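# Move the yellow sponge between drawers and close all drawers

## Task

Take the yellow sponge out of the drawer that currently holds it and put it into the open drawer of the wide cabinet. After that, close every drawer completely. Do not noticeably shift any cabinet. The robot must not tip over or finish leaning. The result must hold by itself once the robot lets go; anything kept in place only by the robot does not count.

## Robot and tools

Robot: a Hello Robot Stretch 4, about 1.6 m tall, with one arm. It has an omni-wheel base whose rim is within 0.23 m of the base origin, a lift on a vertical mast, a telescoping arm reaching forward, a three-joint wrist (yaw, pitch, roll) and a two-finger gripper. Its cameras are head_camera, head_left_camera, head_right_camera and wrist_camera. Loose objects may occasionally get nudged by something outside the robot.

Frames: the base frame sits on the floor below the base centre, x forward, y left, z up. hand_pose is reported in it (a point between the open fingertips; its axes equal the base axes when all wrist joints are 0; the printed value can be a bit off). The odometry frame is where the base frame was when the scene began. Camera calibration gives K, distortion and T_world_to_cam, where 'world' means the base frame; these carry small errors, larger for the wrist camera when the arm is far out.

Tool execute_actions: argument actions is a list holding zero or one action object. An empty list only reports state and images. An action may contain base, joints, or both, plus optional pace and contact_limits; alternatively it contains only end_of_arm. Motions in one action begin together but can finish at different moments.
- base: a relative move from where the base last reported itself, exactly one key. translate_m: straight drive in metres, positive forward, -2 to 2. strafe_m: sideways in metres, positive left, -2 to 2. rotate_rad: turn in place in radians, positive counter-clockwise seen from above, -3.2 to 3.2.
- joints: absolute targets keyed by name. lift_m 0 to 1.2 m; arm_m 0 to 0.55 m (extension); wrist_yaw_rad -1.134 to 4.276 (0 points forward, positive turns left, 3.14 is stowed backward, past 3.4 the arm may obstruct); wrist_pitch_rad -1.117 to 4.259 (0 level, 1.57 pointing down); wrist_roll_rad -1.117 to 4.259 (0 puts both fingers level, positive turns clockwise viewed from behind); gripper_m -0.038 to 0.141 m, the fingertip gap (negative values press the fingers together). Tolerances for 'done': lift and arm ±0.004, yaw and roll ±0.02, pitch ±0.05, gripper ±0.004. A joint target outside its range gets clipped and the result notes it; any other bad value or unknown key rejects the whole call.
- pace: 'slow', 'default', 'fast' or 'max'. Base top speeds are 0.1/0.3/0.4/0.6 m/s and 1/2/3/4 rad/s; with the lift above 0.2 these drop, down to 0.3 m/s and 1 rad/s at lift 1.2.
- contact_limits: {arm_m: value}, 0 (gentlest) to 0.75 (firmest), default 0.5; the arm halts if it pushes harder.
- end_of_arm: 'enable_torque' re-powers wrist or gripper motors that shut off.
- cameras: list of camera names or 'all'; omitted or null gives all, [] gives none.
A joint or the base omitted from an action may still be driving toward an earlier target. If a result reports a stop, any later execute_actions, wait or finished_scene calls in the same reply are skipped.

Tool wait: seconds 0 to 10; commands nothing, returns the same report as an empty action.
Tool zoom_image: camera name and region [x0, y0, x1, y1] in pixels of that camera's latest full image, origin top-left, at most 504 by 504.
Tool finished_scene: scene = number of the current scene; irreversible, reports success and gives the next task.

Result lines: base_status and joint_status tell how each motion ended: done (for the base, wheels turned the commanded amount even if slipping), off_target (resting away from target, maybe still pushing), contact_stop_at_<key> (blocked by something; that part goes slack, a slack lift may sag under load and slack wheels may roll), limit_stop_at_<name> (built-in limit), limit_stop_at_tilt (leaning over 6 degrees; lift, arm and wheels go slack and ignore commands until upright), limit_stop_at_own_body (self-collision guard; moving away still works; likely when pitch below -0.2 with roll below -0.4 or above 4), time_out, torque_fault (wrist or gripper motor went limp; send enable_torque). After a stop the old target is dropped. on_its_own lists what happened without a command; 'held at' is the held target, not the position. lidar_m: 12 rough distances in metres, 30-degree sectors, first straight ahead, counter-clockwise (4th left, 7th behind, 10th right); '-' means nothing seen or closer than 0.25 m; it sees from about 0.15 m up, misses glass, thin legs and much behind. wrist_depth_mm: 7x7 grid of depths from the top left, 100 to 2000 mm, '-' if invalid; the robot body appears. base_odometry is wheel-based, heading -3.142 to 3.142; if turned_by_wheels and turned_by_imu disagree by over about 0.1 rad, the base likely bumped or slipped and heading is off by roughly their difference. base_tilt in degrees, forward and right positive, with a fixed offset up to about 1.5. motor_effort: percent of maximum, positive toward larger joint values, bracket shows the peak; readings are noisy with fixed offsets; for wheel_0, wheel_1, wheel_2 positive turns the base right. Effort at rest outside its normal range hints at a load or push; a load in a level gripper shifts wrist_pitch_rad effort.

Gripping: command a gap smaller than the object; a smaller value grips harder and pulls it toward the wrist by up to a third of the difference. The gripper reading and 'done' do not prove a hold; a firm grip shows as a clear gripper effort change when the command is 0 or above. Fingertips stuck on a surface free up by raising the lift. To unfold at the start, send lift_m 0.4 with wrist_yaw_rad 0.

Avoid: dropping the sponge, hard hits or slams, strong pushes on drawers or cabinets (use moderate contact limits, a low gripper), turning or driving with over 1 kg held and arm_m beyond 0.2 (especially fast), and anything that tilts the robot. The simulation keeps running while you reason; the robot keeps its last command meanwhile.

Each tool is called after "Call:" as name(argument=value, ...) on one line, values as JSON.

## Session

Call:
execute_actions(actions=[])

Scene clock: 0.00 s.
base_odometry: x=+0.000 y=+0.000 heading=+0.000 (m, m, rad; odometry frame)
turned_by_wheels: +0.000 (rad since the last result)
turned_by_imu: +0.000 (rad since the last result)
base_tilt: forward=-0.1 right=-1.1 (deg)
lidar_m: 1.84 2.04 0.87 0.87 2.22 2.09 2.42 2.17 1.81 1.08 1.30 1.85
base_status: not commanded
joint_positions: lift_m=+0.206 arm_m=+0.001 wrist_yaw_rad=+3.181 wrist_pitch_rad=-0.008 wrist_roll_rad=-0.014 gripper_m=+0.057
joint_status: not commanded
motor_effort: lift_m=+18 arm_m=-1 wrist_yaw_rad=-1 wrist_pitch_rad=-5 wrist_roll_rad=+0 gripper_m=-2 wheel_0=+0 wheel_1=+0 wheel_2=+0 (%)
hand_pose: x=-0.1197 y=+0.0760 z=+0.3869 quat_wxyz=(-0.020, +0.004, -0.007, +1.000) (m; base frame)
wrist_depth_mm: - 140 - - - - - / - 135 262 - - - - / - 118 154 - - - - / - 130 193 - - - - / 137 - - - - - - / 1576 1756 220 1708 222 1618 1537 / 1025 1078 1008 159 991 1042 1008
pictures: head_camera, head_left_camera, head_right_camera, wrist_camera
camera_calibration (this result's frames):
wrist_camera: T_world_to_cam=[[-0.00865022, 0.999946, 0.00584487, -0.0873286], [-0.0419126, 0.00547739, -0.999106, 0.453047], [-0.999084, -0.00888746, 0.0418629, 0.0919766], [0, 0, 0, 1]] pos_world=[0.110125, 0.0856598, 0.449302]
Images, in order (width x height): head_camera 420x560, head_left_camera 420x672, head_right_camera 420x672, wrist_camera 616x392.

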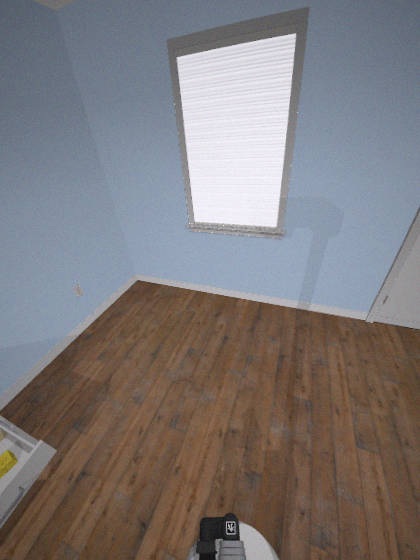

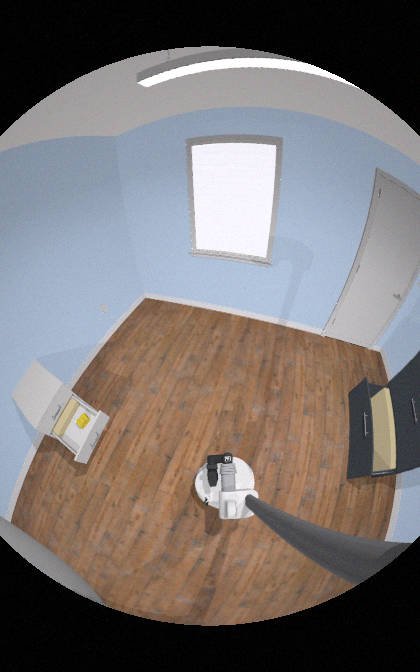

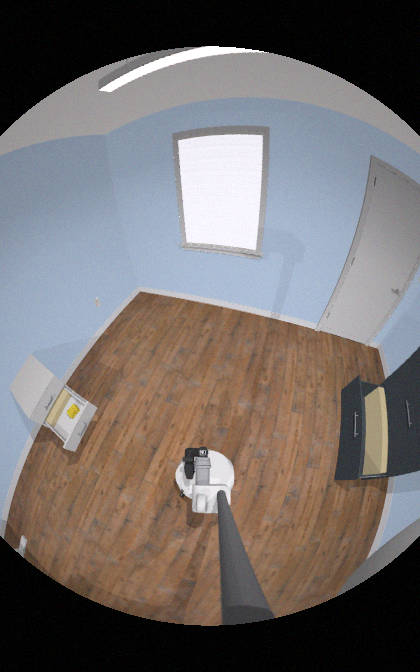

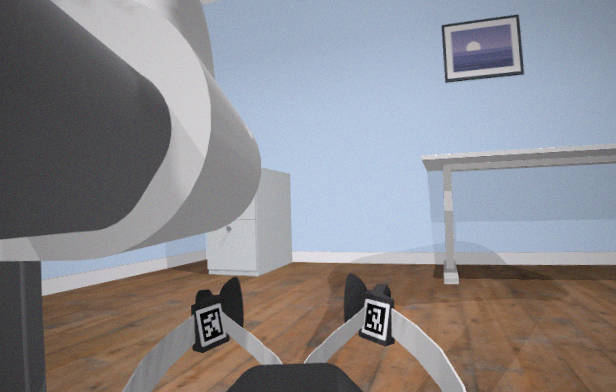

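Call:
zoom_image(camera="head_left_camera", region=[0, 350, 130, 480])

Call:
zoom_image(camera="head_right_camera", region=[310, 330, 420, 500])

Region (0, 350, 130, 480) of head_left_camera's 420x672 image, scaled by 3.877, with more detail than that image has.

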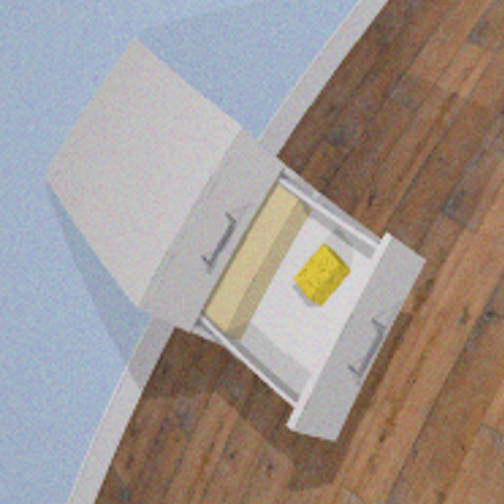

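Region (310, 330, 420, 500) of head_right_camera's 420x672 image, scaled by 2.965, with more detail than that image has; it fills the left 326 columns of this view, and the rest is white.

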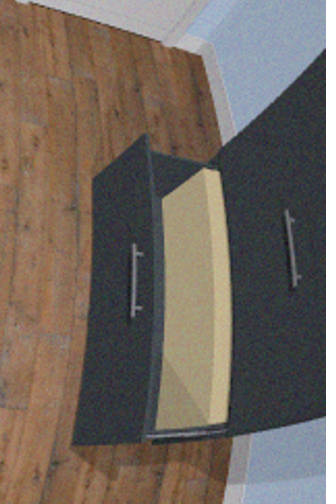

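Call:
execute_actions(actions=[{"base": {"rotate_rad": 1.32}, "joints": {"lift_m": 0.6, "wrist_yaw_rad": 0.3, "gripper_m": 0.115}, "pace": "fast"}], cameras=["head_camera", "head_left_camera", "head_right_camera"])

Scene clock: 38.57 s.
base_odometry: x=+0.000 y=+0.000 heading=+1.320 (m, m, rad; odometry frame)
turned_by_wheels: +1.320 (rad since the last result)
turned_by_imu: +1.303 (rad since the last result)
base_tilt: forward=-0.1 right=-1.1 (deg)
lidar_m: 0.87 1.95 2.13 2.08 2.39 1.93 1.07 1.16 1.92 1.85 1.99 1.85
base_status: done
joint_positions: lift_m=+0.600 arm_m=+0.001 wrist_yaw_rad=+0.300 wrist_pitch_rad=-0.008 wrist_roll_rad=-0.014 gripper_m=+0.115
joint_status: all done
motor_effort: lift_m=+20(23) arm_m=-1(1) wrist_yaw_rad=-2(2) wrist_pitch_rad=-7(6) wrist_roll_rad=+0(1) gripper_m=-2(3) wheel_0=+0(4) wheel_1=+1(7) wheel_2=+1(14) (%)
hand_pose: x=+0.4734 y=+0.0019 z=+0.7802 quat_wxyz=(+0.989, -0.006, -0.005, +0.150) (m; base frame)
wrist_depth_mm: - - 1863 1708 1618 1499 1397 / - - 1863 1708 1618 1499 1397 / - - 1863 1708 1618 1464 1397 / - - 1921 1756 1576 1464 1366 / - - 1863 1661 1537 1464 1397 / - - 1808 1118 216 1430 1366 / - 1921 1863 147 946 1430 1336
pictures: head_camera, head_left_camera, head_right_camera
Images, in order (width x height): head_camera 420x560, head_left_camera 420x672, head_right_camera 420x672.

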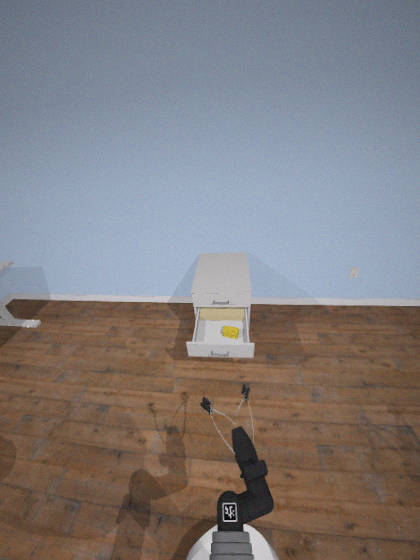

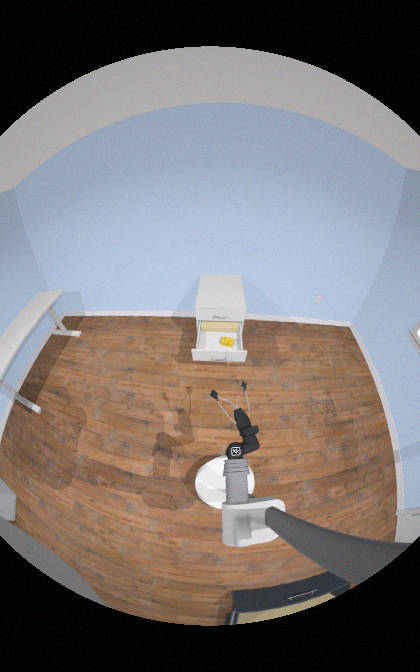

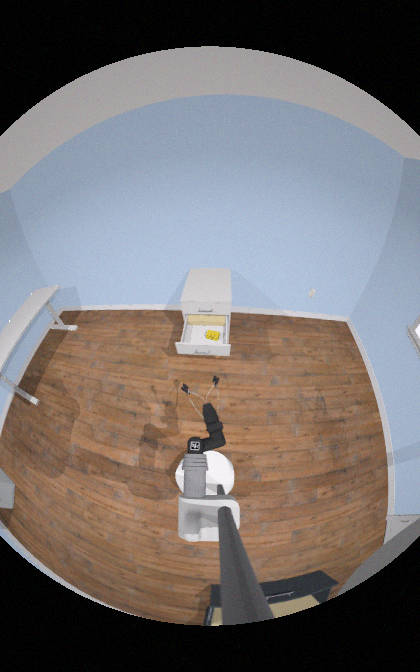

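Call:
zoom_image(camera="head_camera", region=[165, 240, 275, 370])

Region (165, 240, 275, 370) of head_camera's 420x560 image, scaled by 3.877, with more detail than that image has; it fills the left 426 columns of this view, and the rest is white.

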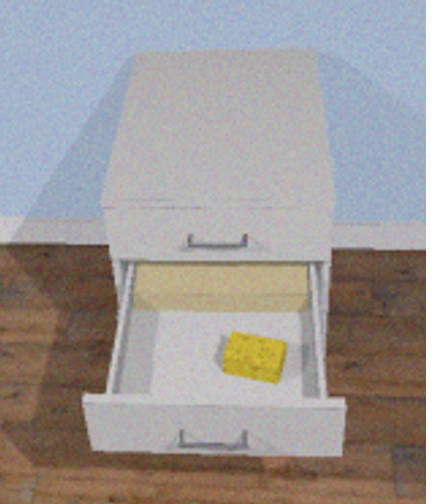

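Call:
execute_actions(actions=[{"base": {"translate_m": 0.4}, "joints": {"arm_m": 0.49, "lift_m": 0.665, "wrist_yaw_rad": 0.0, "wrist_pitch_rad": 1.57, "wrist_roll_rad": 1.77}, "pace": "fast"}], cameras=["head_right_camera", "wrist_camera"])

Scene clock: 71.87 s.
base_odometry: x=+0.099 y=+0.388 heading=+1.320 (m, m, rad; odometry frame)
turned_by_wheels: +0.000 (rad since the last result)
turned_by_imu: -0.002 (rad since the last result)
base_tilt: forward=-0.1 right=-1.1 (deg)
lidar_m: 0.47 0.53 2.09 2.03 2.56 2.34 1.46 1.56 1.95 1.88 1.87 0.51
base_status: done
joint_positions: lift_m=+0.665 arm_m=+0.489 wrist_yaw_rad=+0.000 wrist_pitch_rad=+1.569 wrist_roll_rad=+1.769 gripper_m=+0.115
joint_status: all done
motor_effort: lift_m=+20(23) arm_m=+6(7) wrist_yaw_rad=-2(7) wrist_pitch_rad=+2(5) wrist_roll_rad=+2(5) gripper_m=-2(1) wheel_0=-1(5) wheel_1=-1(6) wheel_2=-1(13) (%)
hand_pose: x=+0.6603 y=-0.0874 z=+0.5546 quat_wxyz=(+0.448, +0.547, +0.448, -0.547) (m; base frame)
wrist_depth_mm: 788 788 809 809 809 831 842 / 778 778 798 798 820 831 831 / 768 788 788 798 410 820 654 / 334 397 387 392 394 759 621 / 320 359 384 389 392 750 654 / 327 327 342 342 216 320 809 / 258 327 379 146 392 298 809
pictures: head_right_camera, wrist_camera
camera_calibration (this result's frames):
wrist_camera: T_world_to_cam=[[-0.978417, 0.204549, 0.0293382, 0.639608], [0.20355, 0.978482, -0.0337527, 0.0418285], [-0.035611, -0.0270524, -0.999, 0.802228], [0, 0, 0, 1]] pos_world=[0.645857, -0.150057, 0.784072]
Images, in order (width x height): head_right_camera 420x672, wrist_camera 616x392.

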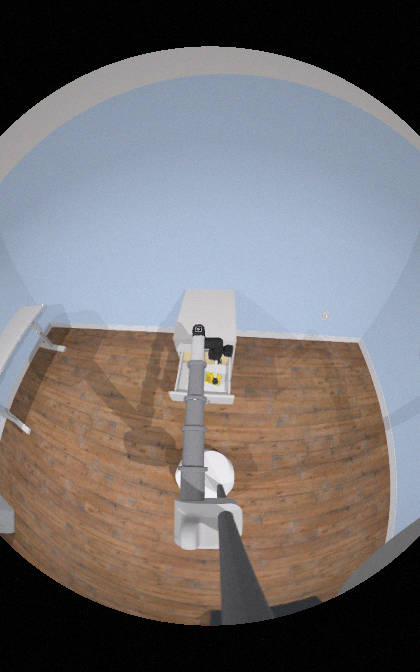

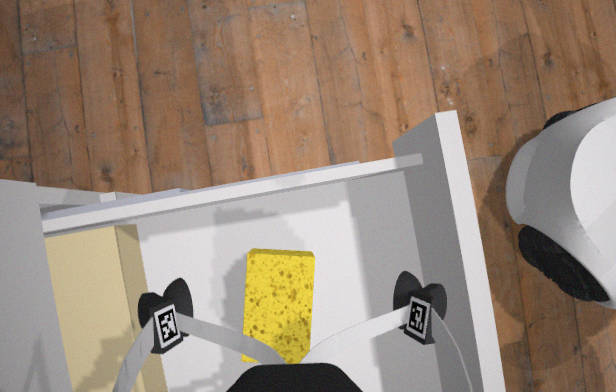

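Call:
execute_actions(actions=[{"base": {"strafe_m": 0.018}, "joints": {"arm_m": 0.509, "lift_m": 0.527, "wrist_roll_rad": 1.86}}], cameras=["wrist_camera"])

Scene clock: 87.20 s.
base_odometry: x=+0.082 y=+0.392 heading=+1.320 (m, m, rad; odometry frame)
turned_by_wheels: +0.000 (rad since the last result)
turned_by_imu: -0.002 (rad since the last result)
base_tilt: forward=+0.0 right=-1.0 (deg)
lidar_m: 0.47 0.52 2.03 2.01 2.55 2.34 1.48 1.54 1.98 1.89 1.87 0.52
base_status: done
joint_positions: lift_m=+0.527 arm_m=+0.508 wrist_yaw_rad=+0.000 wrist_pitch_rad=+1.570 wrist_roll_rad=+1.859 gripper_m=+0.115
joint_status: all done
motor_effort: lift_m=+15(18) arm_m=+6(5) wrist_yaw_rad=-1(2) wrist_pitch_rad=+2(2) wrist_roll_rad=+2(3) gripper_m=-3(2) wheel_0=+0(9) wheel_1=-1(7) wheel_2=-1(1) (%)
hand_pose: x=+0.6792 y=-0.0874 z=+0.4169 quat_wxyz=(+0.423, +0.567, +0.423, -0.566) (m; base frame)
wrist_depth_mm: 634 647 661 661 668 218 - / 634 640 654 654 239 209 181 / 627 634 206 237 257 249 189 / 198 246 251 253 256 257 200 / 216 247 248 207 254 257 212 / 208 244 211 206 216 256 224 / 196 239 245 146 252 255 238
pictures: wrist_camera
camera_calibration (this result's frames):
wrist_camera: T_world_to_cam=[[-0.956003, 0.291867, 0.0295314, 0.654454], [0.290876, 0.956167, -0.0336876, -0.0279466], [-0.0380692, -0.0236155, -0.998996, 0.667395], [0, 0, 0, 1]] pos_world=[0.659196, -0.148531, 0.646457]
Images, in order (width x height): wrist_camera 616x392.

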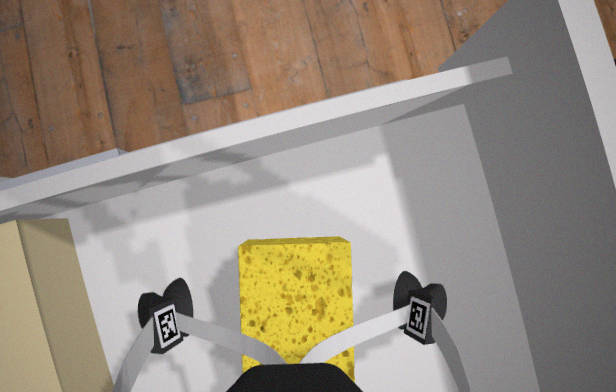

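Call:
execute_actions(actions=[{"joints": {"gripper_m": 0.02, "lift_m": 0.524}}], cameras=["wrist_camera"])

Scene clock: 90.87 s.
base_odometry: x=+0.082 y=+0.392 heading=+1.320 (m, m, rad; odometry frame)
turned_by_wheels: +0.000 (rad since the last result)
turned_by_imu: -0.001 (rad since the last result)
base_tilt: forward=-0.1 right=-1.1 (deg)
lidar_m: 0.47 0.52 2.05 2.03 2.53 2.33 1.48 1.54 1.99 1.90 1.86 0.51
base_status: not commanded
joint_positions: lift_m=+0.524 arm_m=+0.508 wrist_yaw_rad=+0.000 wrist_pitch_rad=+1.570 wrist_roll_rad=+1.859 gripper_m=+0.021
joint_status: all done
motor_effort: lift_m=+15(17) arm_m=+6(6) wrist_yaw_rad=-1(1) wrist_pitch_rad=+3(2) wrist_roll_rad=+1(2) gripper_m=-26(29) wheel_0=+0(0) wheel_1=-1(1) wheel_2=-1(1) (%)
hand_pose: x=+0.6792 y=-0.0874 z=+0.4139 quat_wxyz=(+0.423, +0.567, +0.423, -0.566) (m; base frame)
wrist_depth_mm: 640 647 647 661 668 218 - / 634 640 647 654 216 206 181 / 627 634 206 237 254 248 189 / 195 243 248 250 253 255 200 / 216 243 245 192 252 253 213 / 208 241 189 191 204 253 226 / 195 170 189 189 248 252 237
pictures: wrist_camera
camera_calibration (this result's frames):
wrist_camera: T_world_to_cam=[[-0.956005, 0.291875, 0.0293945, 0.654657], [0.290889, 0.956165, -0.033646, -0.0280914], [-0.0379264, -0.0236152, -0.999001, 0.664295], [0, 0, 0, 1]] pos_world=[0.659221, -0.148531, 0.643443]
Images, in order (width x height): wrist_camera 616x392.

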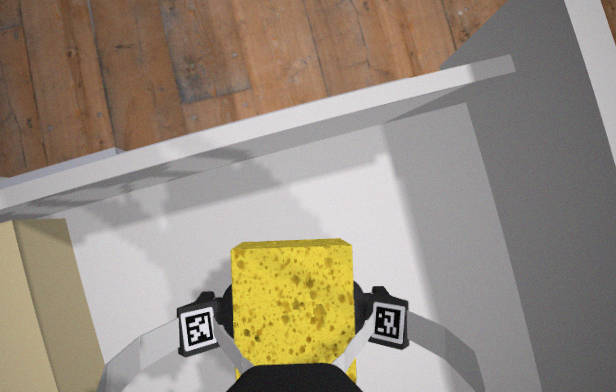

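Call:
execute_actions(actions=[{"joints": {"lift_m": 0.67}, "pace": "fast"}], cameras=[])

Call:
execute_actions(actions=[{"joints": {"arm_m": 0.15, "wrist_yaw_rad": 3.1, "wrist_roll_rad": 0.0, "lift_m": 0.69}, "pace": "fast"}], cameras=["head_camera"])

Call:
execute_actions(actions=[{"base": {"translate_m": 0.075}, "joints": {"wrist_pitch_rad": 0.0, "lift_m": 0.23}, "pace": "fast"}], cameras=["head_camera", "wrist_camera"])

Scene clock: 98.53 s.
base_odometry: x=+0.082 y=+0.392 heading=+1.320 (m, m, rad; odometry frame)
turned_by_wheels: +0.000 (rad since the last result)
turned_by_imu: -0.002 (rad since the last result)
base_tilt: forward=-0.1 right=-1.1 (deg)
lidar_m: 0.47 0.53 2.07 2.01 2.54 2.34 1.48 1.57 1.98 1.92 1.88 0.51
base_status: not commanded
joint_positions: lift_m=+0.670 arm_m=+0.508 wrist_yaw_rad=+0.000 wrist_pitch_rad=+1.570 wrist_roll_rad=+1.859 gripper_m=+0.021
joint_status: all done
motor_effort: lift_m=+20(22) arm_m=+6(6) wrist_yaw_rad=-1(0) wrist_pitch_rad=+2(3) wrist_roll_rad=+2(2) gripper_m=-26(26) wheel_0=+0(0) wheel_1=-1(1) wheel_2=-1(1) (%)
hand_pose: x=+0.6792 y=-0.0874 z=+0.5595 quat_wxyz=(+0.423, +0.567, +0.423, -0.566) (m; base frame)
wrist_depth_mm: 778 798 798 809 820 842 854 / 778 798 798 820 820 831 820 / 768 788 788 798 379 788 634 / 319 382 392 397 399 342 634 / 258 338 387 192 399 340 788 / 249 336 190 190 204 329 820 / 234 170 189 189 394 294 809
pictures: none
No camera images: the call's "cameras" was empty. Leave "cameras" out to get every camera's image.

Scene clock: 100.90 s.
base_odometry: x=+0.082 y=+0.392 heading=+1.320 (m, m, rad; odometry frame)
turned_by_wheels: +0.000 (rad since the last result)
turned_by_imu: -0.001 (rad since the last result)
base_tilt: forward=-0.1 right=-1.0 (deg)
lidar_m: 0.48 0.52 2.05 2.01 2.54 2.32 1.47 1.56 1.98 1.92 1.87 0.50
base_status: not commanded
joint_positions: lift_m=+0.690 arm_m=+0.151 wrist_yaw_rad=+3.100 wrist_pitch_rad=+1.570 wrist_roll_rad=+0.000 gripper_m=+0.021
joint_status: all done
motor_effort: lift_m=+20(22) arm_m=-6(7) wrist_yaw_rad=+1(8) wrist_pitch_rad=+1(2) wrist_roll_rad=-1(4) gripper_m=-27(24) wheel_0=+0(0) wheel_1=-1(1) wheel_2=-1(1) (%)
hand_pose: x=+0.3253 y=+0.0874 z=+0.5796 quat_wxyz=(+0.015, -0.707, +0.015, +0.707) (m; base frame)
wrist_depth_mm: 809 597 603 609 842 842 854 / 809 591 603 603 831 842 854 / 798 798 597 654 831 842 842 / 798 798 809 820 831 831 842 / 788 798 809 192 809 831 831 / 798 788 190 190 204 820 842 / 788 170 189 189 820 820 831
pictures: head_camera
Images, in order (width x height): head_camera 420x560.

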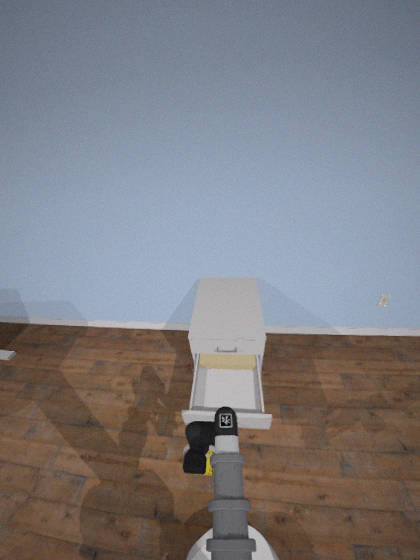

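Scene clock: 103.13 s.
base_odometry: x=+0.100 y=+0.465 heading=+1.319 (m, m, rad; odometry frame)
turned_by_wheels: +0.000 (rad since the last result)
turned_by_imu: -0.001 (rad since the last result)
base_tilt: forward=+0.0 right=-1.1 (deg)
lidar_m: 0.41 0.45 2.05 2.01 2.57 2.42 1.56 1.66 1.98 1.90 1.77 0.42
base_status: done
joint_positions: lift_m=+0.230 arm_m=+0.151 wrist_yaw_rad=+3.100 wrist_pitch_rad=+0.003 wrist_roll_rad=+0.000 gripper_m=+0.021
joint_status: all done
motor_effort: lift_m=+15(18) arm_m=-6(6) wrist_yaw_rad=-1(0) wrist_pitch_rad=-6(14) wrist_roll_rad=-1(1) gripper_m=-27(28) wheel_0=+0(7) wheel_1=-1(6) wheel_2=-1(9) (%)
hand_pose: x=+0.0373 y=+0.0994 z=+0.4075 quat_wxyz=(+0.021, -0.002, +0.000, +1.000) (m; base frame)
wrist_depth_mm: - - - - - - - / - 174 - - - - - / - 140 377 - - - - / 131 172 366 - - - - / 303 1863 1863 192 - - - / 307 1808 190 190 204 1576 1499 / 304 170 189 189 991 991 1025
pictures: head_camera, wrist_camera
camera_calibration (this result's frames):
wrist_camera: T_world_to_cam=[[0.0722374, 0.997355, -0.00807856, -0.106521], [-0.0311715, -0.00583819, -0.999497, 0.481018], [-0.9969, 0.0724529, 0.0306673, 0.244572], [0, 0, 0, 1]] pos_world=[0.266503, 0.0913278, 0.472415]
Images, in order (width x height): head_camera 420x560, wrist_camera 616x392.

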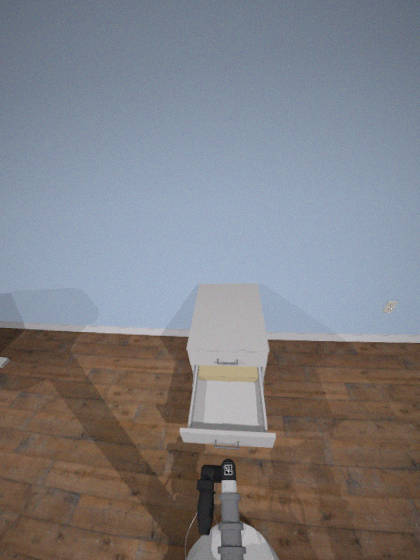

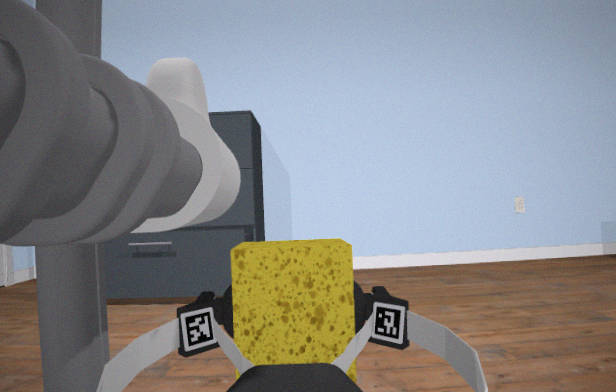

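Call:
execute_actions(actions=[{"joints": {"arm_m": 0.46}, "contact_limits": {"arm_m": 0.35}}], cameras=["head_camera"])

Call:
execute_actions(actions=[{"joints": {"arm_m": 0.55}, "contact_limits": {"arm_m": 0.2}, "pace": "slow"}], cameras=["head_camera", "head_right_camera"])

Scene clock: 109.70 s.
base_odometry: x=+0.100 y=+0.465 heading=+1.319 (m, m, rad; odometry frame)
turned_by_wheels: +0.000 (rad since the last result)
turned_by_imu: -0.002 (rad since the last result)
base_tilt: forward=-0.1 right=-0.9 (deg)
lidar_m: 0.68 1.44 2.05 2.01 2.56 2.40 1.56 1.65 1.97 1.91 1.78 0.68
base_status: not commanded
joint_positions: lift_m=+0.230 arm_m=+0.459 wrist_yaw_rad=+3.100 wrist_pitch_rad=+0.003 wrist_roll_rad=+0.000 gripper_m=+0.021
joint_status: all done
motor_effort: lift_m=+15(15) arm_m=+6(14) wrist_yaw_rad=+0(2) wrist_pitch_rad=-8(7) wrist_roll_rad=-1(1) gripper_m=-25(25) wheel_0=+0(2) wheel_1=-1(1) wheel_2=-2(6) (%)
contact_limits: arm_m 0.35
hand_pose: x=+0.3452 y=+0.0994 z=+0.4076 quat_wxyz=(+0.021, -0.001, +0.000, +1.000) (m; base frame)
wrist_depth_mm: - - - - - - - / 105 - - - - - - / 105 167 - - - - - / 106 213 480 - - - - / - - - 192 - - - / 1863 1618 189 190 204 1576 1499 / 1160 170 189 189 991 991 1008
pictures: head_camera
Images, in order (width x height): head_camera 420x560.

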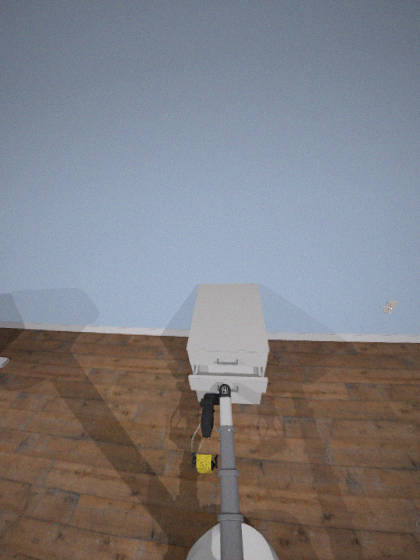

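Scene clock: 111.53 s.
base_odometry: x=+0.100 y=+0.465 heading=+1.319 (m, m, rad; odometry frame)
turned_by_wheels: +0.000 (rad since the last result)
turned_by_imu: -0.001 (rad since the last result)
base_tilt: forward=-0.2 right=-1.1 (deg)
lidar_m: 0.73 1.44 2.05 2.00 2.58 2.41 1.55 1.66 1.96 1.91 1.76 0.77
base_status: not commanded
joint_positions: lift_m=+0.230 arm_m=+0.537 wrist_yaw_rad=+3.099 wrist_pitch_rad=+0.003 wrist_roll_rad=+0.000 gripper_m=+0.021
joint_status: arm_m contact_stop (moved +0.078 of +0.091)
on_its_own: arm_m is slack since a contact_stop (your +0.550 is given up)
motor_effort: lift_m=+15(16) arm_m=+0(17) wrist_yaw_rad=+1(2) wrist_pitch_rad=-8(7) wrist_roll_rad=-1(1) gripper_m=-23(28) wheel_0=+1(3) wheel_1=+0(3) wheel_2=-4(10) (%)
contact_limits: arm_m 0.2
hand_pose: x=+0.4236 y=+0.0995 z=+0.4076 quat_wxyz=(+0.021, -0.001, +0.000, +1.000) (m; base frame)
wrist_depth_mm: - - - - - - - / 114 - - - - - - / 113 167 - - - - - / 113 212 433 - - - - / - - - 192 - - - / 1808 1808 189 190 204 1618 1499 / 1160 170 188 189 991 991 1008
pictures: head_camera, head_right_camera
Images, in order (width x height): head_camera 420x560, head_right_camera 420x672.

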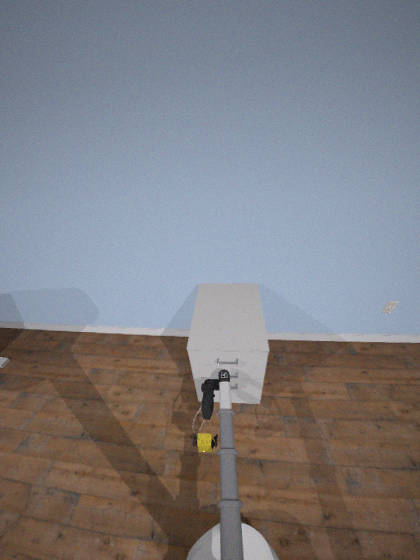

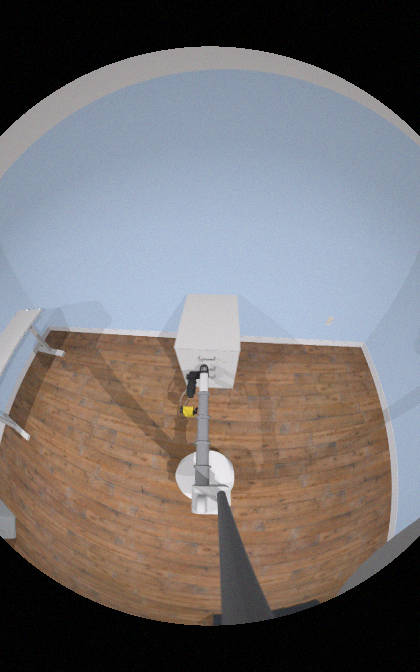

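Call:
zoom_image(camera="head_camera", region=[175, 330, 285, 420])

Region (175, 330, 285, 420) of head_camera's 420x560 image, scaled by 4.582, with more detail than that image has; it fills the top 412 rows of this view, and the rest is white.

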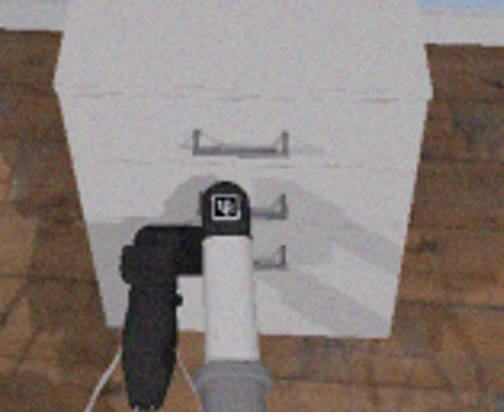

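Call:
execute_actions(actions=[{"base": {"rotate_rad": 0.3}, "joints": {"arm_m": 0.45}}], cameras=["head_camera"])

Call:
execute_actions(actions=[{"base": {"translate_m": -1.1}, "joints": {"lift_m": 0.56, "wrist_pitch_rad": 1.57}, "pace": "fast"}], cameras=["head_camera", "head_left_camera"])

Scene clock: 170.17 s.
base_odometry: x=+0.100 y=+0.465 heading=+1.619 (m, m, rad; odometry frame)
turned_by_wheels: +0.300 (rad since the last result)
turned_by_imu: +0.295 (rad since the last result)
base_tilt: forward=-0.2 right=-1.0 (deg)
lidar_m: 0.74 1.71 2.01 2.05 2.59 1.90 1.55 2.11 1.91 1.94 1.47 0.72
base_status: done
joint_positions: lift_m=+0.230 arm_m=+0.451 wrist_yaw_rad=+3.100 wrist_pitch_rad=+0.003 wrist_roll_rad=+0.000 gripper_m=+0.021
joint_status: all done
motor_effort: lift_m=+16(16) arm_m=-6(6) wrist_yaw_rad=+0(1) wrist_pitch_rad=-6(7) wrist_roll_rad=-1(1) gripper_m=-26(27) wheel_0=+1(7) wheel_1=-1(5) wheel_2=+0(10) (%)
hand_pose: x=+0.3374 y=+0.0994 z=+0.4076 quat_wxyz=(+0.021, -0.001, +0.000, +1.000) (m; base frame)
wrist_depth_mm: - - - - - - - / - - - - - - - / 115 167 - - - - - / 129 205 473 - - - - / - - - 192 - - - / 1863 1618 189 191 204 1576 1499 / 1160 170 189 189 1008 1008 1008
pictures: head_camera
Images, in order (width x height): head_camera 420x560.

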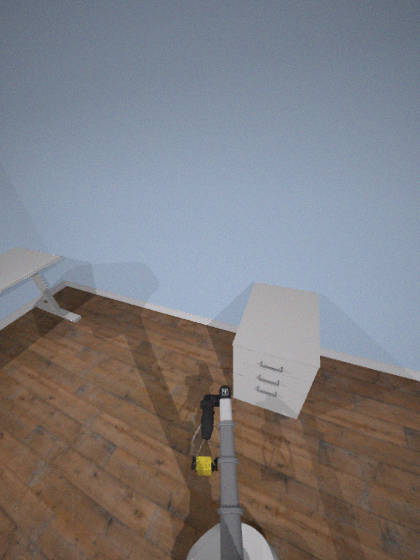

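Scene clock: 174.27 s.
base_odometry: x=+0.153 y=-0.634 heading=+1.619 (m, m, rad; odometry frame)
turned_by_wheels: +0.000 (rad since the last result)
turned_by_imu: -0.002 (rad since the last result)
base_tilt: forward=+0.0 right=-1.1 (deg)
lidar_m: 1.77 2.66 2.51 2.25 1.48 0.52 0.54 0.68 1.51 1.52 1.92 2.12
base_status: done
joint_positions: lift_m=+0.560 arm_m=+0.451 wrist_yaw_rad=+3.100 wrist_pitch_rad=+1.570 wrist_roll_rad=+0.000 gripper_m=+0.021
joint_status: all done
motor_effort: lift_m=+20(22) arm_m=-6(6) wrist_yaw_rad=+0(0) wrist_pitch_rad=+2(5) wrist_roll_rad=-1(1) gripper_m=-25(24) wheel_0=+1(6) wheel_1=+0(6) wheel_2=+1(14) (%)
hand_pose: x=+0.6253 y=+0.0874 z=+0.4495 quat_wxyz=(+0.015, -0.707, +0.015, +0.707) (m; base frame)
wrist_depth_mm: 676 683 691 691 699 707 715 / 676 676 683 683 691 707 707 / 668 668 683 683 691 707 707 / 668 668 676 683 691 699 699 / 661 668 676 192 683 691 699 / 661 661 189 190 204 691 691 / 661 170 189 189 683 676 691
pictures: head_camera, head_left_camera
Images, in order (width x height): head_camera 420x560, head_left_camera 420x672.

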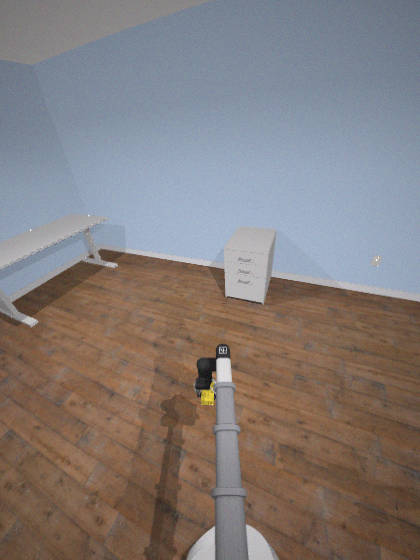

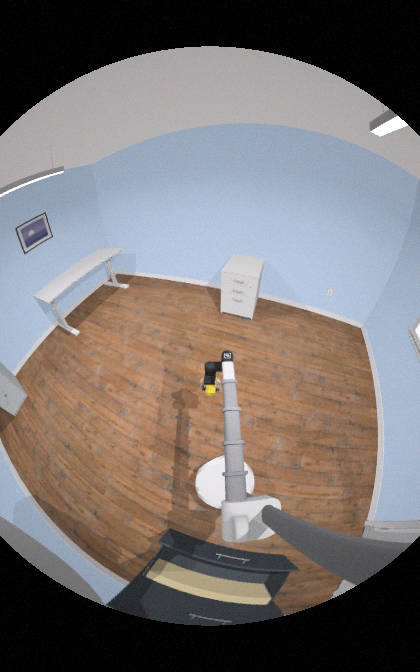

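Call:
zoom_image(camera="head_left_camera", region=[100, 500, 320, 635])

Region (100, 500, 320, 635) of head_left_camera's 420x672 image, scaled by 2.291, with more detail than that image has; it fills the top 309 rows of this view, and the rest is white.

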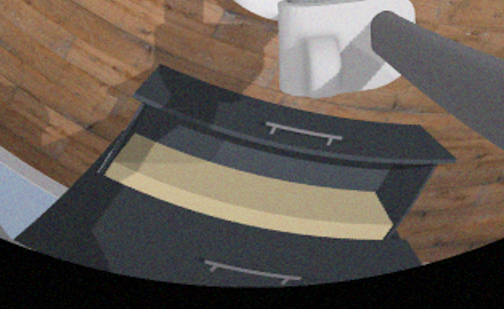

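Call:
execute_actions(actions=[{"base": {"rotate_rad": 2.8}, "joints": {"lift_m": 0.6}, "pace": "default"}])

Scene clock: 192.87 s.
base_odometry: x=+0.153 y=-0.634 heading=-1.864 (m, m, rad; odometry frame)
turned_by_wheels: +2.800 (rad since the last result)
turned_by_imu: +2.765 (rad since the last result)
base_tilt: forward=-0.1 right=-1.1 (deg)
lidar_m: 0.53 0.53 0.79 1.50 1.58 2.24 1.78 1.85 2.55 2.57 1.84 0.54
base_status: done
joint_positions: lift_m=+0.600 arm_m=+0.451 wrist_yaw_rad=+3.100 wrist_pitch_rad=+1.570 wrist_roll_rad=+0.000 gripper_m=+0.021
joint_status: all done
motor_effort: lift_m=+20(23) arm_m=-6(6) wrist_yaw_rad=+0(1) wrist_pitch_rad=+1(1) wrist_roll_rad=-1(1) gripper_m=-27(26) wheel_0=-1(11) wheel_1=+1(6) wheel_2=+0(5) (%)
hand_pose: x=+0.6254 y=+0.0873 z=+0.4895 quat_wxyz=(+0.015, -0.707, +0.015, +0.707) (m; base frame)
wrist_depth_mm: 715 723 723 741 732 750 750 / 715 715 732 732 732 741 750 / 707 715 732 723 732 741 741 / 609 647 654 661 668 668 676 / 442 647 647 191 661 668 676 / 449 640 189 191 204 668 668 / 439 170 188 189 647 640 668
pictures: head_camera, head_left_camera, head_right_camera, wrist_camera
camera_calibration (this result's frames):
wrist_camera: T_world_to_cam=[[0.0500431, 0.998277, 0.0306247, -0.141517], [0.998203, -0.0489801, -0.0345303, -0.531161], [-0.0329709, 0.0322977, -0.998934, 0.733888], [0, 0, 0, 1]] pos_world=[0.561486, 0.0915537, 0.719099]
Images, in order (width x height): head_camera 420x560, head_left_camera 420x672, head_right_camera 420x672, wrist_camera 616x392.

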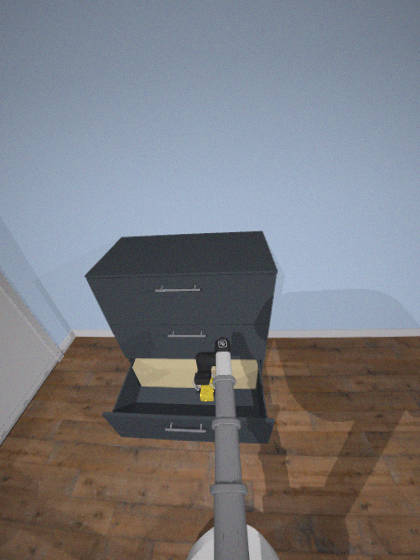

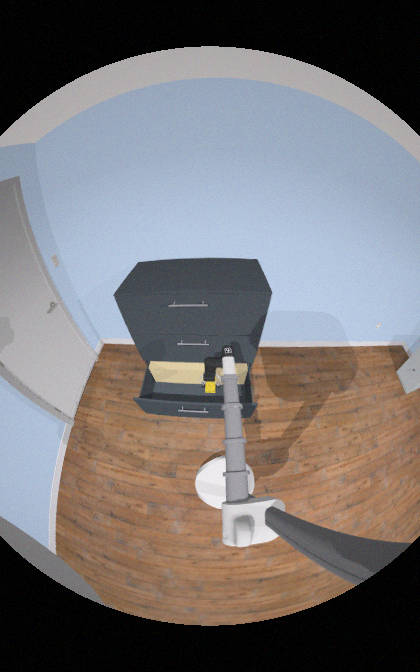

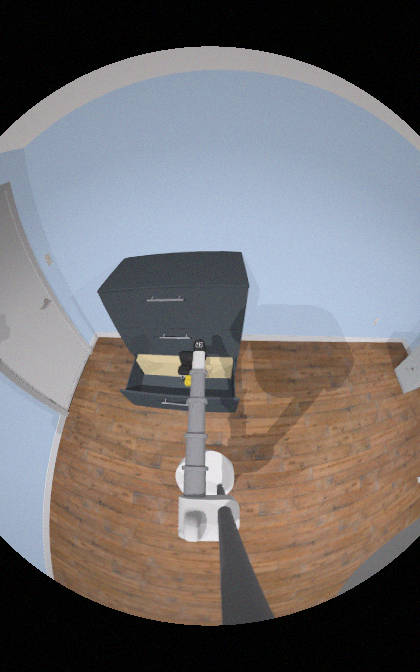

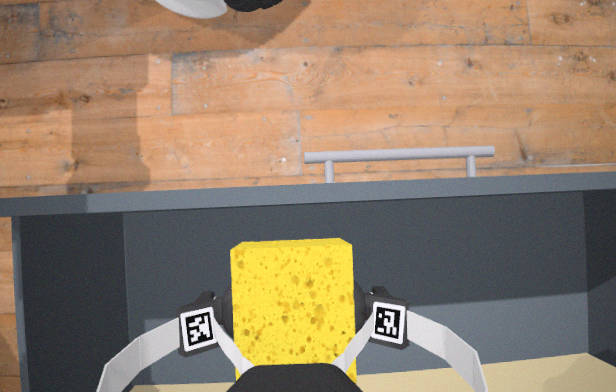

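Call:
execute_actions(actions=[{"joints": {"arm_m": 0.525, "lift_m": 0.205}, "pace": "fast"}], cameras=["wrist_camera", "head_left_camera"])

Scene clock: 204.20 s.
base_odometry: x=+0.153 y=-0.634 heading=-1.864 (m, m, rad; odometry frame)
turned_by_wheels: +0.000 (rad since the last result)
turned_by_imu: -0.002 (rad since the last result)
base_tilt: forward=-0.1 right=-1.1 (deg)
lidar_m: 0.52 0.53 0.79 1.49 1.58 2.27 1.79 1.86 2.55 2.57 1.83 0.54
base_status: not commanded
joint_positions: lift_m=+0.205 arm_m=+0.524 wrist_yaw_rad=+3.100 wrist_pitch_rad=+1.570 wrist_roll_rad=+0.000 gripper_m=+0.021
joint_status: all done
motor_effort: lift_m=+16(19) arm_m=+6(6) wrist_yaw_rad=-1(0) wrist_pitch_rad=+2(1) wrist_roll_rad=-1(1) gripper_m=-23(28) wheel_0=-1(1) wheel_1=+1(1) wheel_2=+0(0) (%)
hand_pose: x=+0.6982 y=+0.0874 z=+0.0949 quat_wxyz=(+0.015, -0.707, +0.015, +0.707) (m; base frame)
wrist_depth_mm: 147 154 156 159 163 169 175 / 206 215 226 235 241 247 249 / 254 256 258 259 263 265 267 / 254 255 256 259 262 264 266 / 252 254 255 192 259 262 263 / 251 253 189 191 204 260 263 / 250 170 189 189 257 260 262
pictures: head_left_camera, wrist_camera
camera_calibration (this result's frames):
wrist_camera: T_world_to_cam=[[0.0498027, 0.99829, 0.0306223, -0.132912], [0.998205, -0.0487301, -0.0348295, -0.617455], [-0.0332777, 0.0323019, -0.998924, 0.342302], [0, 0, 0, 1]] pos_world=[0.634356, 0.0915394, 0.324498]
Images, in order (width x height): head_left_camera 420x672, wrist_camera 616x392.

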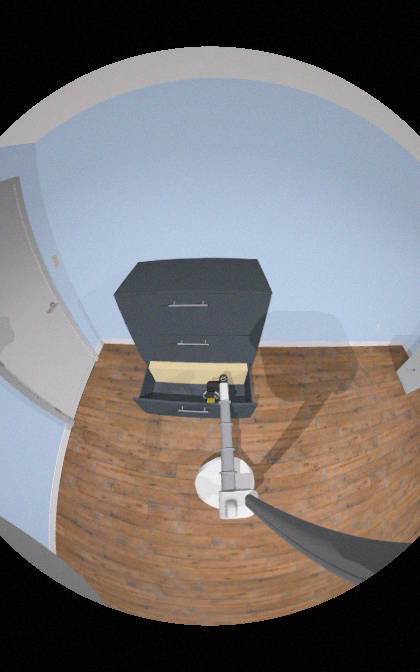

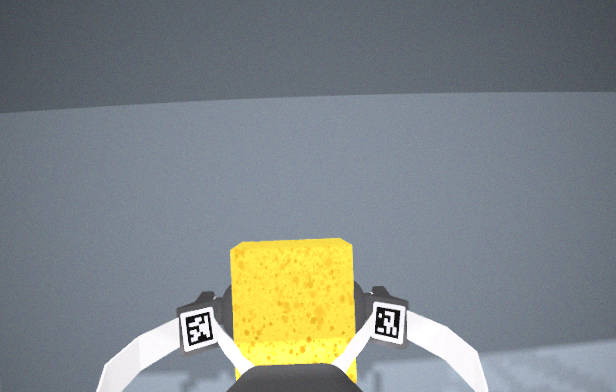

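Call:
execute_actions(actions=[{"joints": {"lift_m": 0.195, "gripper_m": 0.09}}], cameras=["wrist_camera"])

Scene clock: 208.07 s.
base_odometry: x=+0.153 y=-0.634 heading=-1.864 (m, m, rad; odometry frame)
turned_by_wheels: +0.000 (rad since the last result)
turned_by_imu: -0.001 (rad since the last result)
base_tilt: forward=+0.0 right=-0.9 (deg)
lidar_m: 0.52 0.54 0.79 1.50 1.58 2.28 1.78 1.85 2.55 2.58 1.83 0.54
base_status: not commanded
joint_positions: lift_m=+0.195 arm_m=+0.524 wrist_yaw_rad=+3.100 wrist_pitch_rad=+1.570 wrist_roll_rad=+0.000 gripper_m=+0.090
joint_status: all done
motor_effort: lift_m=+15(16) arm_m=+6(6) wrist_yaw_rad=-1(0) wrist_pitch_rad=+0(1) wrist_roll_rad=-1(1) gripper_m=-5(28) wheel_0=-1(1) wheel_1=+1(1) wheel_2=-1(0) (%)
hand_pose: x=+0.6982 y=+0.0874 z=+0.0849 quat_wxyz=(+0.015, -0.707, +0.015, +0.707) (m; base frame)
wrist_depth_mm: 148 154 157 159 163 169 176 / 206 216 226 234 242 247 248 / 244 246 249 251 253 254 257 / 244 245 247 250 251 253 255 / 243 245 246 203 250 252 255 / 241 242 201 202 220 252 253 / 240 241 243 154 249 250 252
pictures: wrist_camera
camera_calibration (this result's frames):
wrist_camera: T_world_to_cam=[[0.0498027, 0.99829, 0.0306223, -0.132607], [0.998205, -0.04873, -0.0348295, -0.617804], [-0.0332777, 0.0323019, -0.998924, 0.332334], [0, 0, 0, 1]] pos_world=[0.634358, 0.0915394, 0.314519]
Images, in order (width x height): wrist_camera 616x392.

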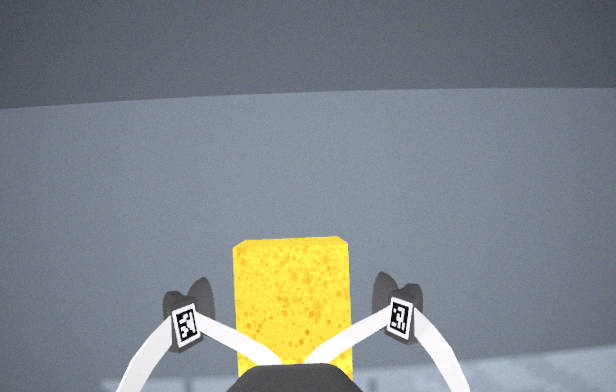

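Call:
execute_actions(actions=[{"joints": {"lift_m": 0.55}, "pace": "fast"}], cameras=[])

Call:
execute_actions(actions=[{"base": {"strafe_m": -0.07}, "joints": {"arm_m": 0.13, "wrist_yaw_rad": 2.0, "wrist_pitch_rad": 0.0, "gripper_m": 0.03, "lift_m": 0.32}, "pace": "fast"}], cameras=["head_camera"])

Scene clock: 241.30 s.
base_odometry: x=+0.153 y=-0.634 heading=-1.864 (m, m, rad; odometry frame)
turned_by_wheels: +0.000 (rad since the last result)
turned_by_imu: -0.002 (rad since the last result)
base_tilt: forward=-0.1 right=-1.0 (deg)
lidar_m: 0.53 0.53 0.79 1.48 1.59 2.26 1.76 1.84 2.55 2.59 1.84 0.55
base_status: not commanded
joint_positions: lift_m=+0.550 arm_m=+0.524 wrist_yaw_rad=+3.100 wrist_pitch_rad=+1.570 wrist_roll_rad=+0.000 gripper_m=+0.090
joint_status: all done
motor_effort: lift_m=+20(24) arm_m=+6(6) wrist_yaw_rad=-1(1) wrist_pitch_rad=+1(1) wrist_roll_rad=-1(1) gripper_m=-3(2) wheel_0=-1(1) wheel_1=+1(1) wheel_2=+0(0) (%)
hand_pose: x=+0.6982 y=+0.0874 z=+0.4395 quat_wxyz=(+0.015, -0.707, +0.015, +0.707) (m; base frame)
wrist_depth_mm: 661 676 676 683 683 691 707 / 668 668 676 359 362 364 691 / 353 379 407 436 459 484 512 / 452 603 603 609 615 615 621 / 445 597 603 609 615 615 621 / 452 591 597 603 220 621 621 / 445 530 512 154 512 508 496
pictures: none
No camera images: the call's "cameras" was empty. Leave "cameras" out to get every camera's image.

Scene clock: 243.20 s.
base_odometry: x=+0.086 y=-0.614 heading=-1.864 (m, m, rad; odometry frame)
turned_by_wheels: +0.000 (rad since the last result)
turned_by_imu: -0.001 (rad since the last result)
base_tilt: forward=-0.1 right=-0.9 (deg)
lidar_m: 0.52 0.54 0.79 1.56 1.65 2.36 1.78 1.88 2.48 2.49 1.84 0.53
base_status: done
joint_positions: lift_m=+0.320 arm_m=+0.131 wrist_yaw_rad=+2.000 wrist_pitch_rad=+0.003 wrist_roll_rad=+0.000 gripper_m=+0.030
joint_status: all done
motor_effort: lift_m=+15(17) arm_m=-6(7) wrist_yaw_rad=-1(8) wrist_pitch_rad=-8(13) wrist_roll_rad=+0(1) gripper_m=-4(6) wheel_0=+1(5) wheel_1=+0(10) wheel_2=+0(1) (%)
hand_pose: x=+0.2613 y=+0.2987 z=+0.4976 quat_wxyz=(+0.540, -0.001, +0.001, +0.842) (m; base frame)
wrist_depth_mm: - - 1921 1661 1499 1366 1255 / - - 1921 1708 1499 1366 1255 / - - 1863 1708 1537 1366 1281 / - - 1921 1661 1499 1366 1255 / - - 1921 1661 1537 1366 1255 / - - 217 1661 1499 1366 1255 / 1397 1336 1255 154 647 1255 1160
pictures: head_camera
Images, in order (width x height): head_camera 420x560.

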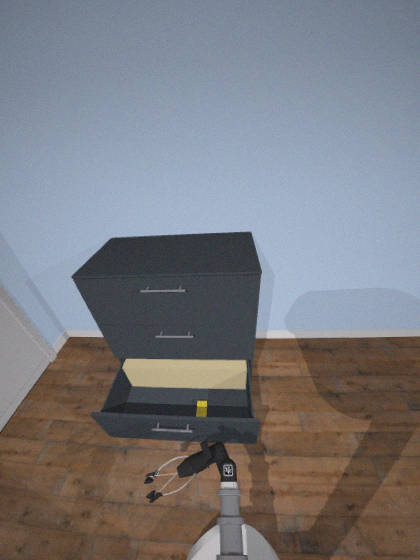

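Call:
execute_actions(actions=[{"base": {"translate_m": 0.08}, "joints": {"lift_m": 0.05}, "pace": "fast"}], cameras=["head_camera"])

Scene clock: 249.47 s.
base_odometry: x=+0.063 y=-0.691 heading=-1.864 (m, m, rad; odometry frame)
turned_by_wheels: +0.000 (rad since the last result)
turned_by_imu: -0.002 (rad since the last result)
base_tilt: forward=-0.2 right=-1.0 (deg)
lidar_m: 0.45 0.46 0.67 1.55 1.66 2.36 1.86 2.62 2.53 2.47 1.74 0.46
base_status: done
joint_positions: lift_m=+0.050 arm_m=+0.131 wrist_yaw_rad=+2.000 wrist_pitch_rad=+0.003 wrist_roll_rad=+0.000 gripper_m=+0.030
joint_status: all done
motor_effort: lift_m=+15(15) arm_m=-6(6) wrist_yaw_rad=-1(1) wrist_pitch_rad=-8(8) wrist_roll_rad=-1(1) gripper_m=-8(6) wheel_0=+0(5) wheel_1=-1(6) wheel_2=+0(10) (%)
hand_pose: x=+0.2613 y=+0.2987 z=+0.2277 quat_wxyz=(+0.540, -0.001, +0.001, +0.842) (m; base frame)
wrist_depth_mm: - - 1863 1708 1537 1366 1255 / - - 1921 1708 1499 1366 1255 / - - 1921 1708 1537 1366 1255 / - - 1863 1708 1499 1336 878 / - - 1863 1661 1499 1336 878 / 1098 1078 217 960 904 931 627 / 707 676 627 154 377 640 559
pictures: head_camera
Images, in order (width x height): head_camera 420x560.

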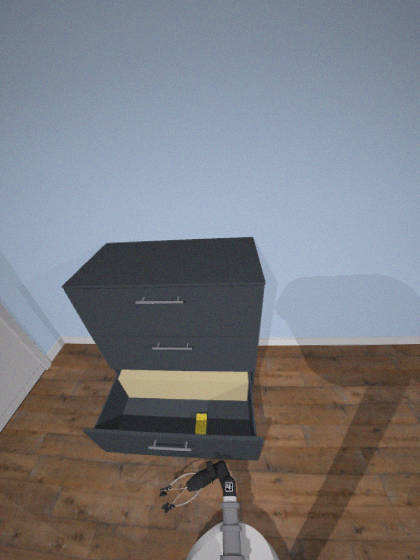

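Call:
zoom_image(camera="head_camera", region=[130, 420, 280, 530])

Region (130, 420, 280, 530) of head_camera's 420x560 image, scaled by 3.360, with more detail than that image has; it fills the top 370 rows of this view, and the rest is white.

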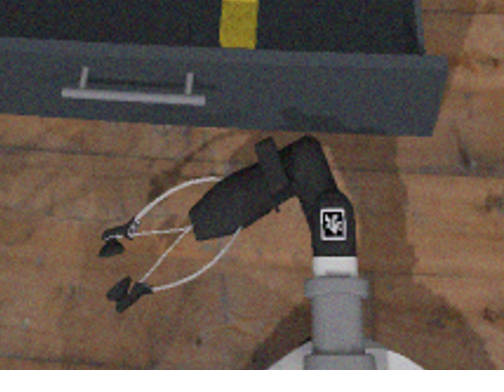

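Call:
execute_actions(actions=[{"joints": {"arm_m": 0.195, "wrist_yaw_rad": 2.1}, "contact_limits": {"arm_m": 0.45}, "pace": "slow"}], cameras=["head_camera"])

Scene clock: 257.47 s.
base_odometry: x=+0.063 y=-0.690 heading=-1.864 (m, m, rad; odometry frame)
turned_by_wheels: +0.000 (rad since the last result)
turned_by_imu: -0.002 (rad since the last result)
base_tilt: forward=-0.2 right=-1.0 (deg)
lidar_m: 0.45 0.48 0.68 1.55 1.67 2.38 1.87 2.62 2.53 2.49 1.73 0.47
base_status: not commanded
joint_positions: lift_m=+0.050 arm_m=+0.194 wrist_yaw_rad=+2.100 wrist_pitch_rad=+0.003 wrist_roll_rad=+0.000 gripper_m=+0.030
joint_status: all done
motor_effort: lift_m=+15(15) arm_m=+7(11) wrist_yaw_rad=-2(6) wrist_pitch_rad=-6(6) wrist_roll_rad=+0(1) gripper_m=-4(7) wheel_0=+1(1) wheel_1=+1(1) wheel_2=-1(4) (%)
contact_limits: arm_m 0.45
hand_pose: x=+0.2943 y=+0.2931 z=+0.2277 quat_wxyz=(+0.497, -0.001, +0.001, +0.868) (m; base frame)
wrist_depth_mm: - - - 1756 1537 1366 1205 / - - - 1756 1537 1336 1229 / - - - 1808 1537 1336 1255 / - - - 1756 1576 1366 1229 / - - 1983 1708 1499 1366 1255 / 1118 1098 217 946 891 946 820 / 707 683 627 154 377 640 591
pictures: head_camera
Images, in order (width x height): head_camera 420x560.

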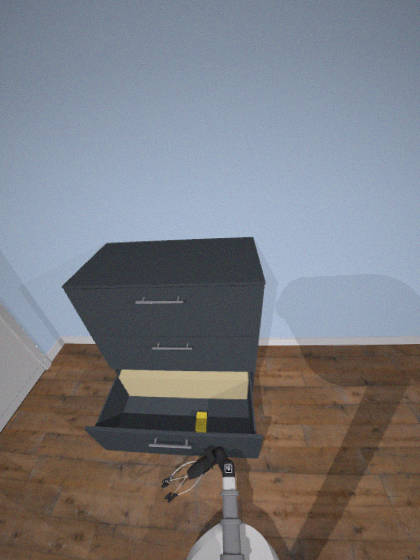

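Call:
execute_actions(actions=[{"joints": {"arm_m": 0.46}, "contact_limits": {"arm_m": 0.45}}], cameras=["head_camera"])

Scene clock: 263.47 s.
base_odometry: x=+0.063 y=-0.691 heading=-1.864 (m, m, rad; odometry frame)
turned_by_wheels: +0.000 (rad since the last result)
turned_by_imu: -0.002 (rad since the last result)
base_tilt: forward=-0.2 right=-1.0 (deg)
lidar_m: 0.73 0.74 1.60 1.55 1.68 2.35 1.86 2.63 2.54 2.49 1.76 1.31
base_status: not commanded
joint_positions: lift_m=+0.050 arm_m=+0.459 wrist_yaw_rad=+2.100 wrist_pitch_rad=+0.003 wrist_roll_rad=+0.000 gripper_m=+0.030
joint_status: all done
motor_effort: lift_m=+15(15) arm_m=+6(11) wrist_yaw_rad=+0(4) wrist_pitch_rad=-7(5) wrist_roll_rad=-1(0) gripper_m=-8(3) wheel_0=+0(1) wheel_1=+0(1) wheel_2=-1(6) (%)
contact_limits: arm_m 0.45
hand_pose: x=+0.5597 y=+0.2932 z=+0.2277 quat_wxyz=(+0.498, -0.001, +0.001, +0.867) (m; base frame)
wrist_depth_mm: - - - 1756 1537 1336 1229 / - - - 1708 1499 1336 1182 / - - - 1756 1537 1336 1205 / - - 1983 1756 1499 1366 1205 / - - 1983 1756 1499 1336 1229 / 1118 1098 217 931 878 931 891 / 707 676 627 154 377 634 621
pictures: head_camera
Images, in order (width x height): head_camera 420x560.

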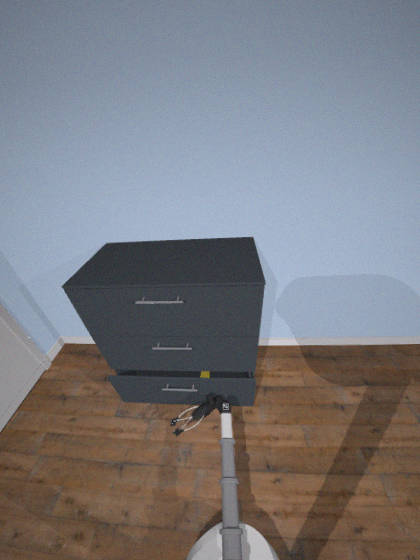

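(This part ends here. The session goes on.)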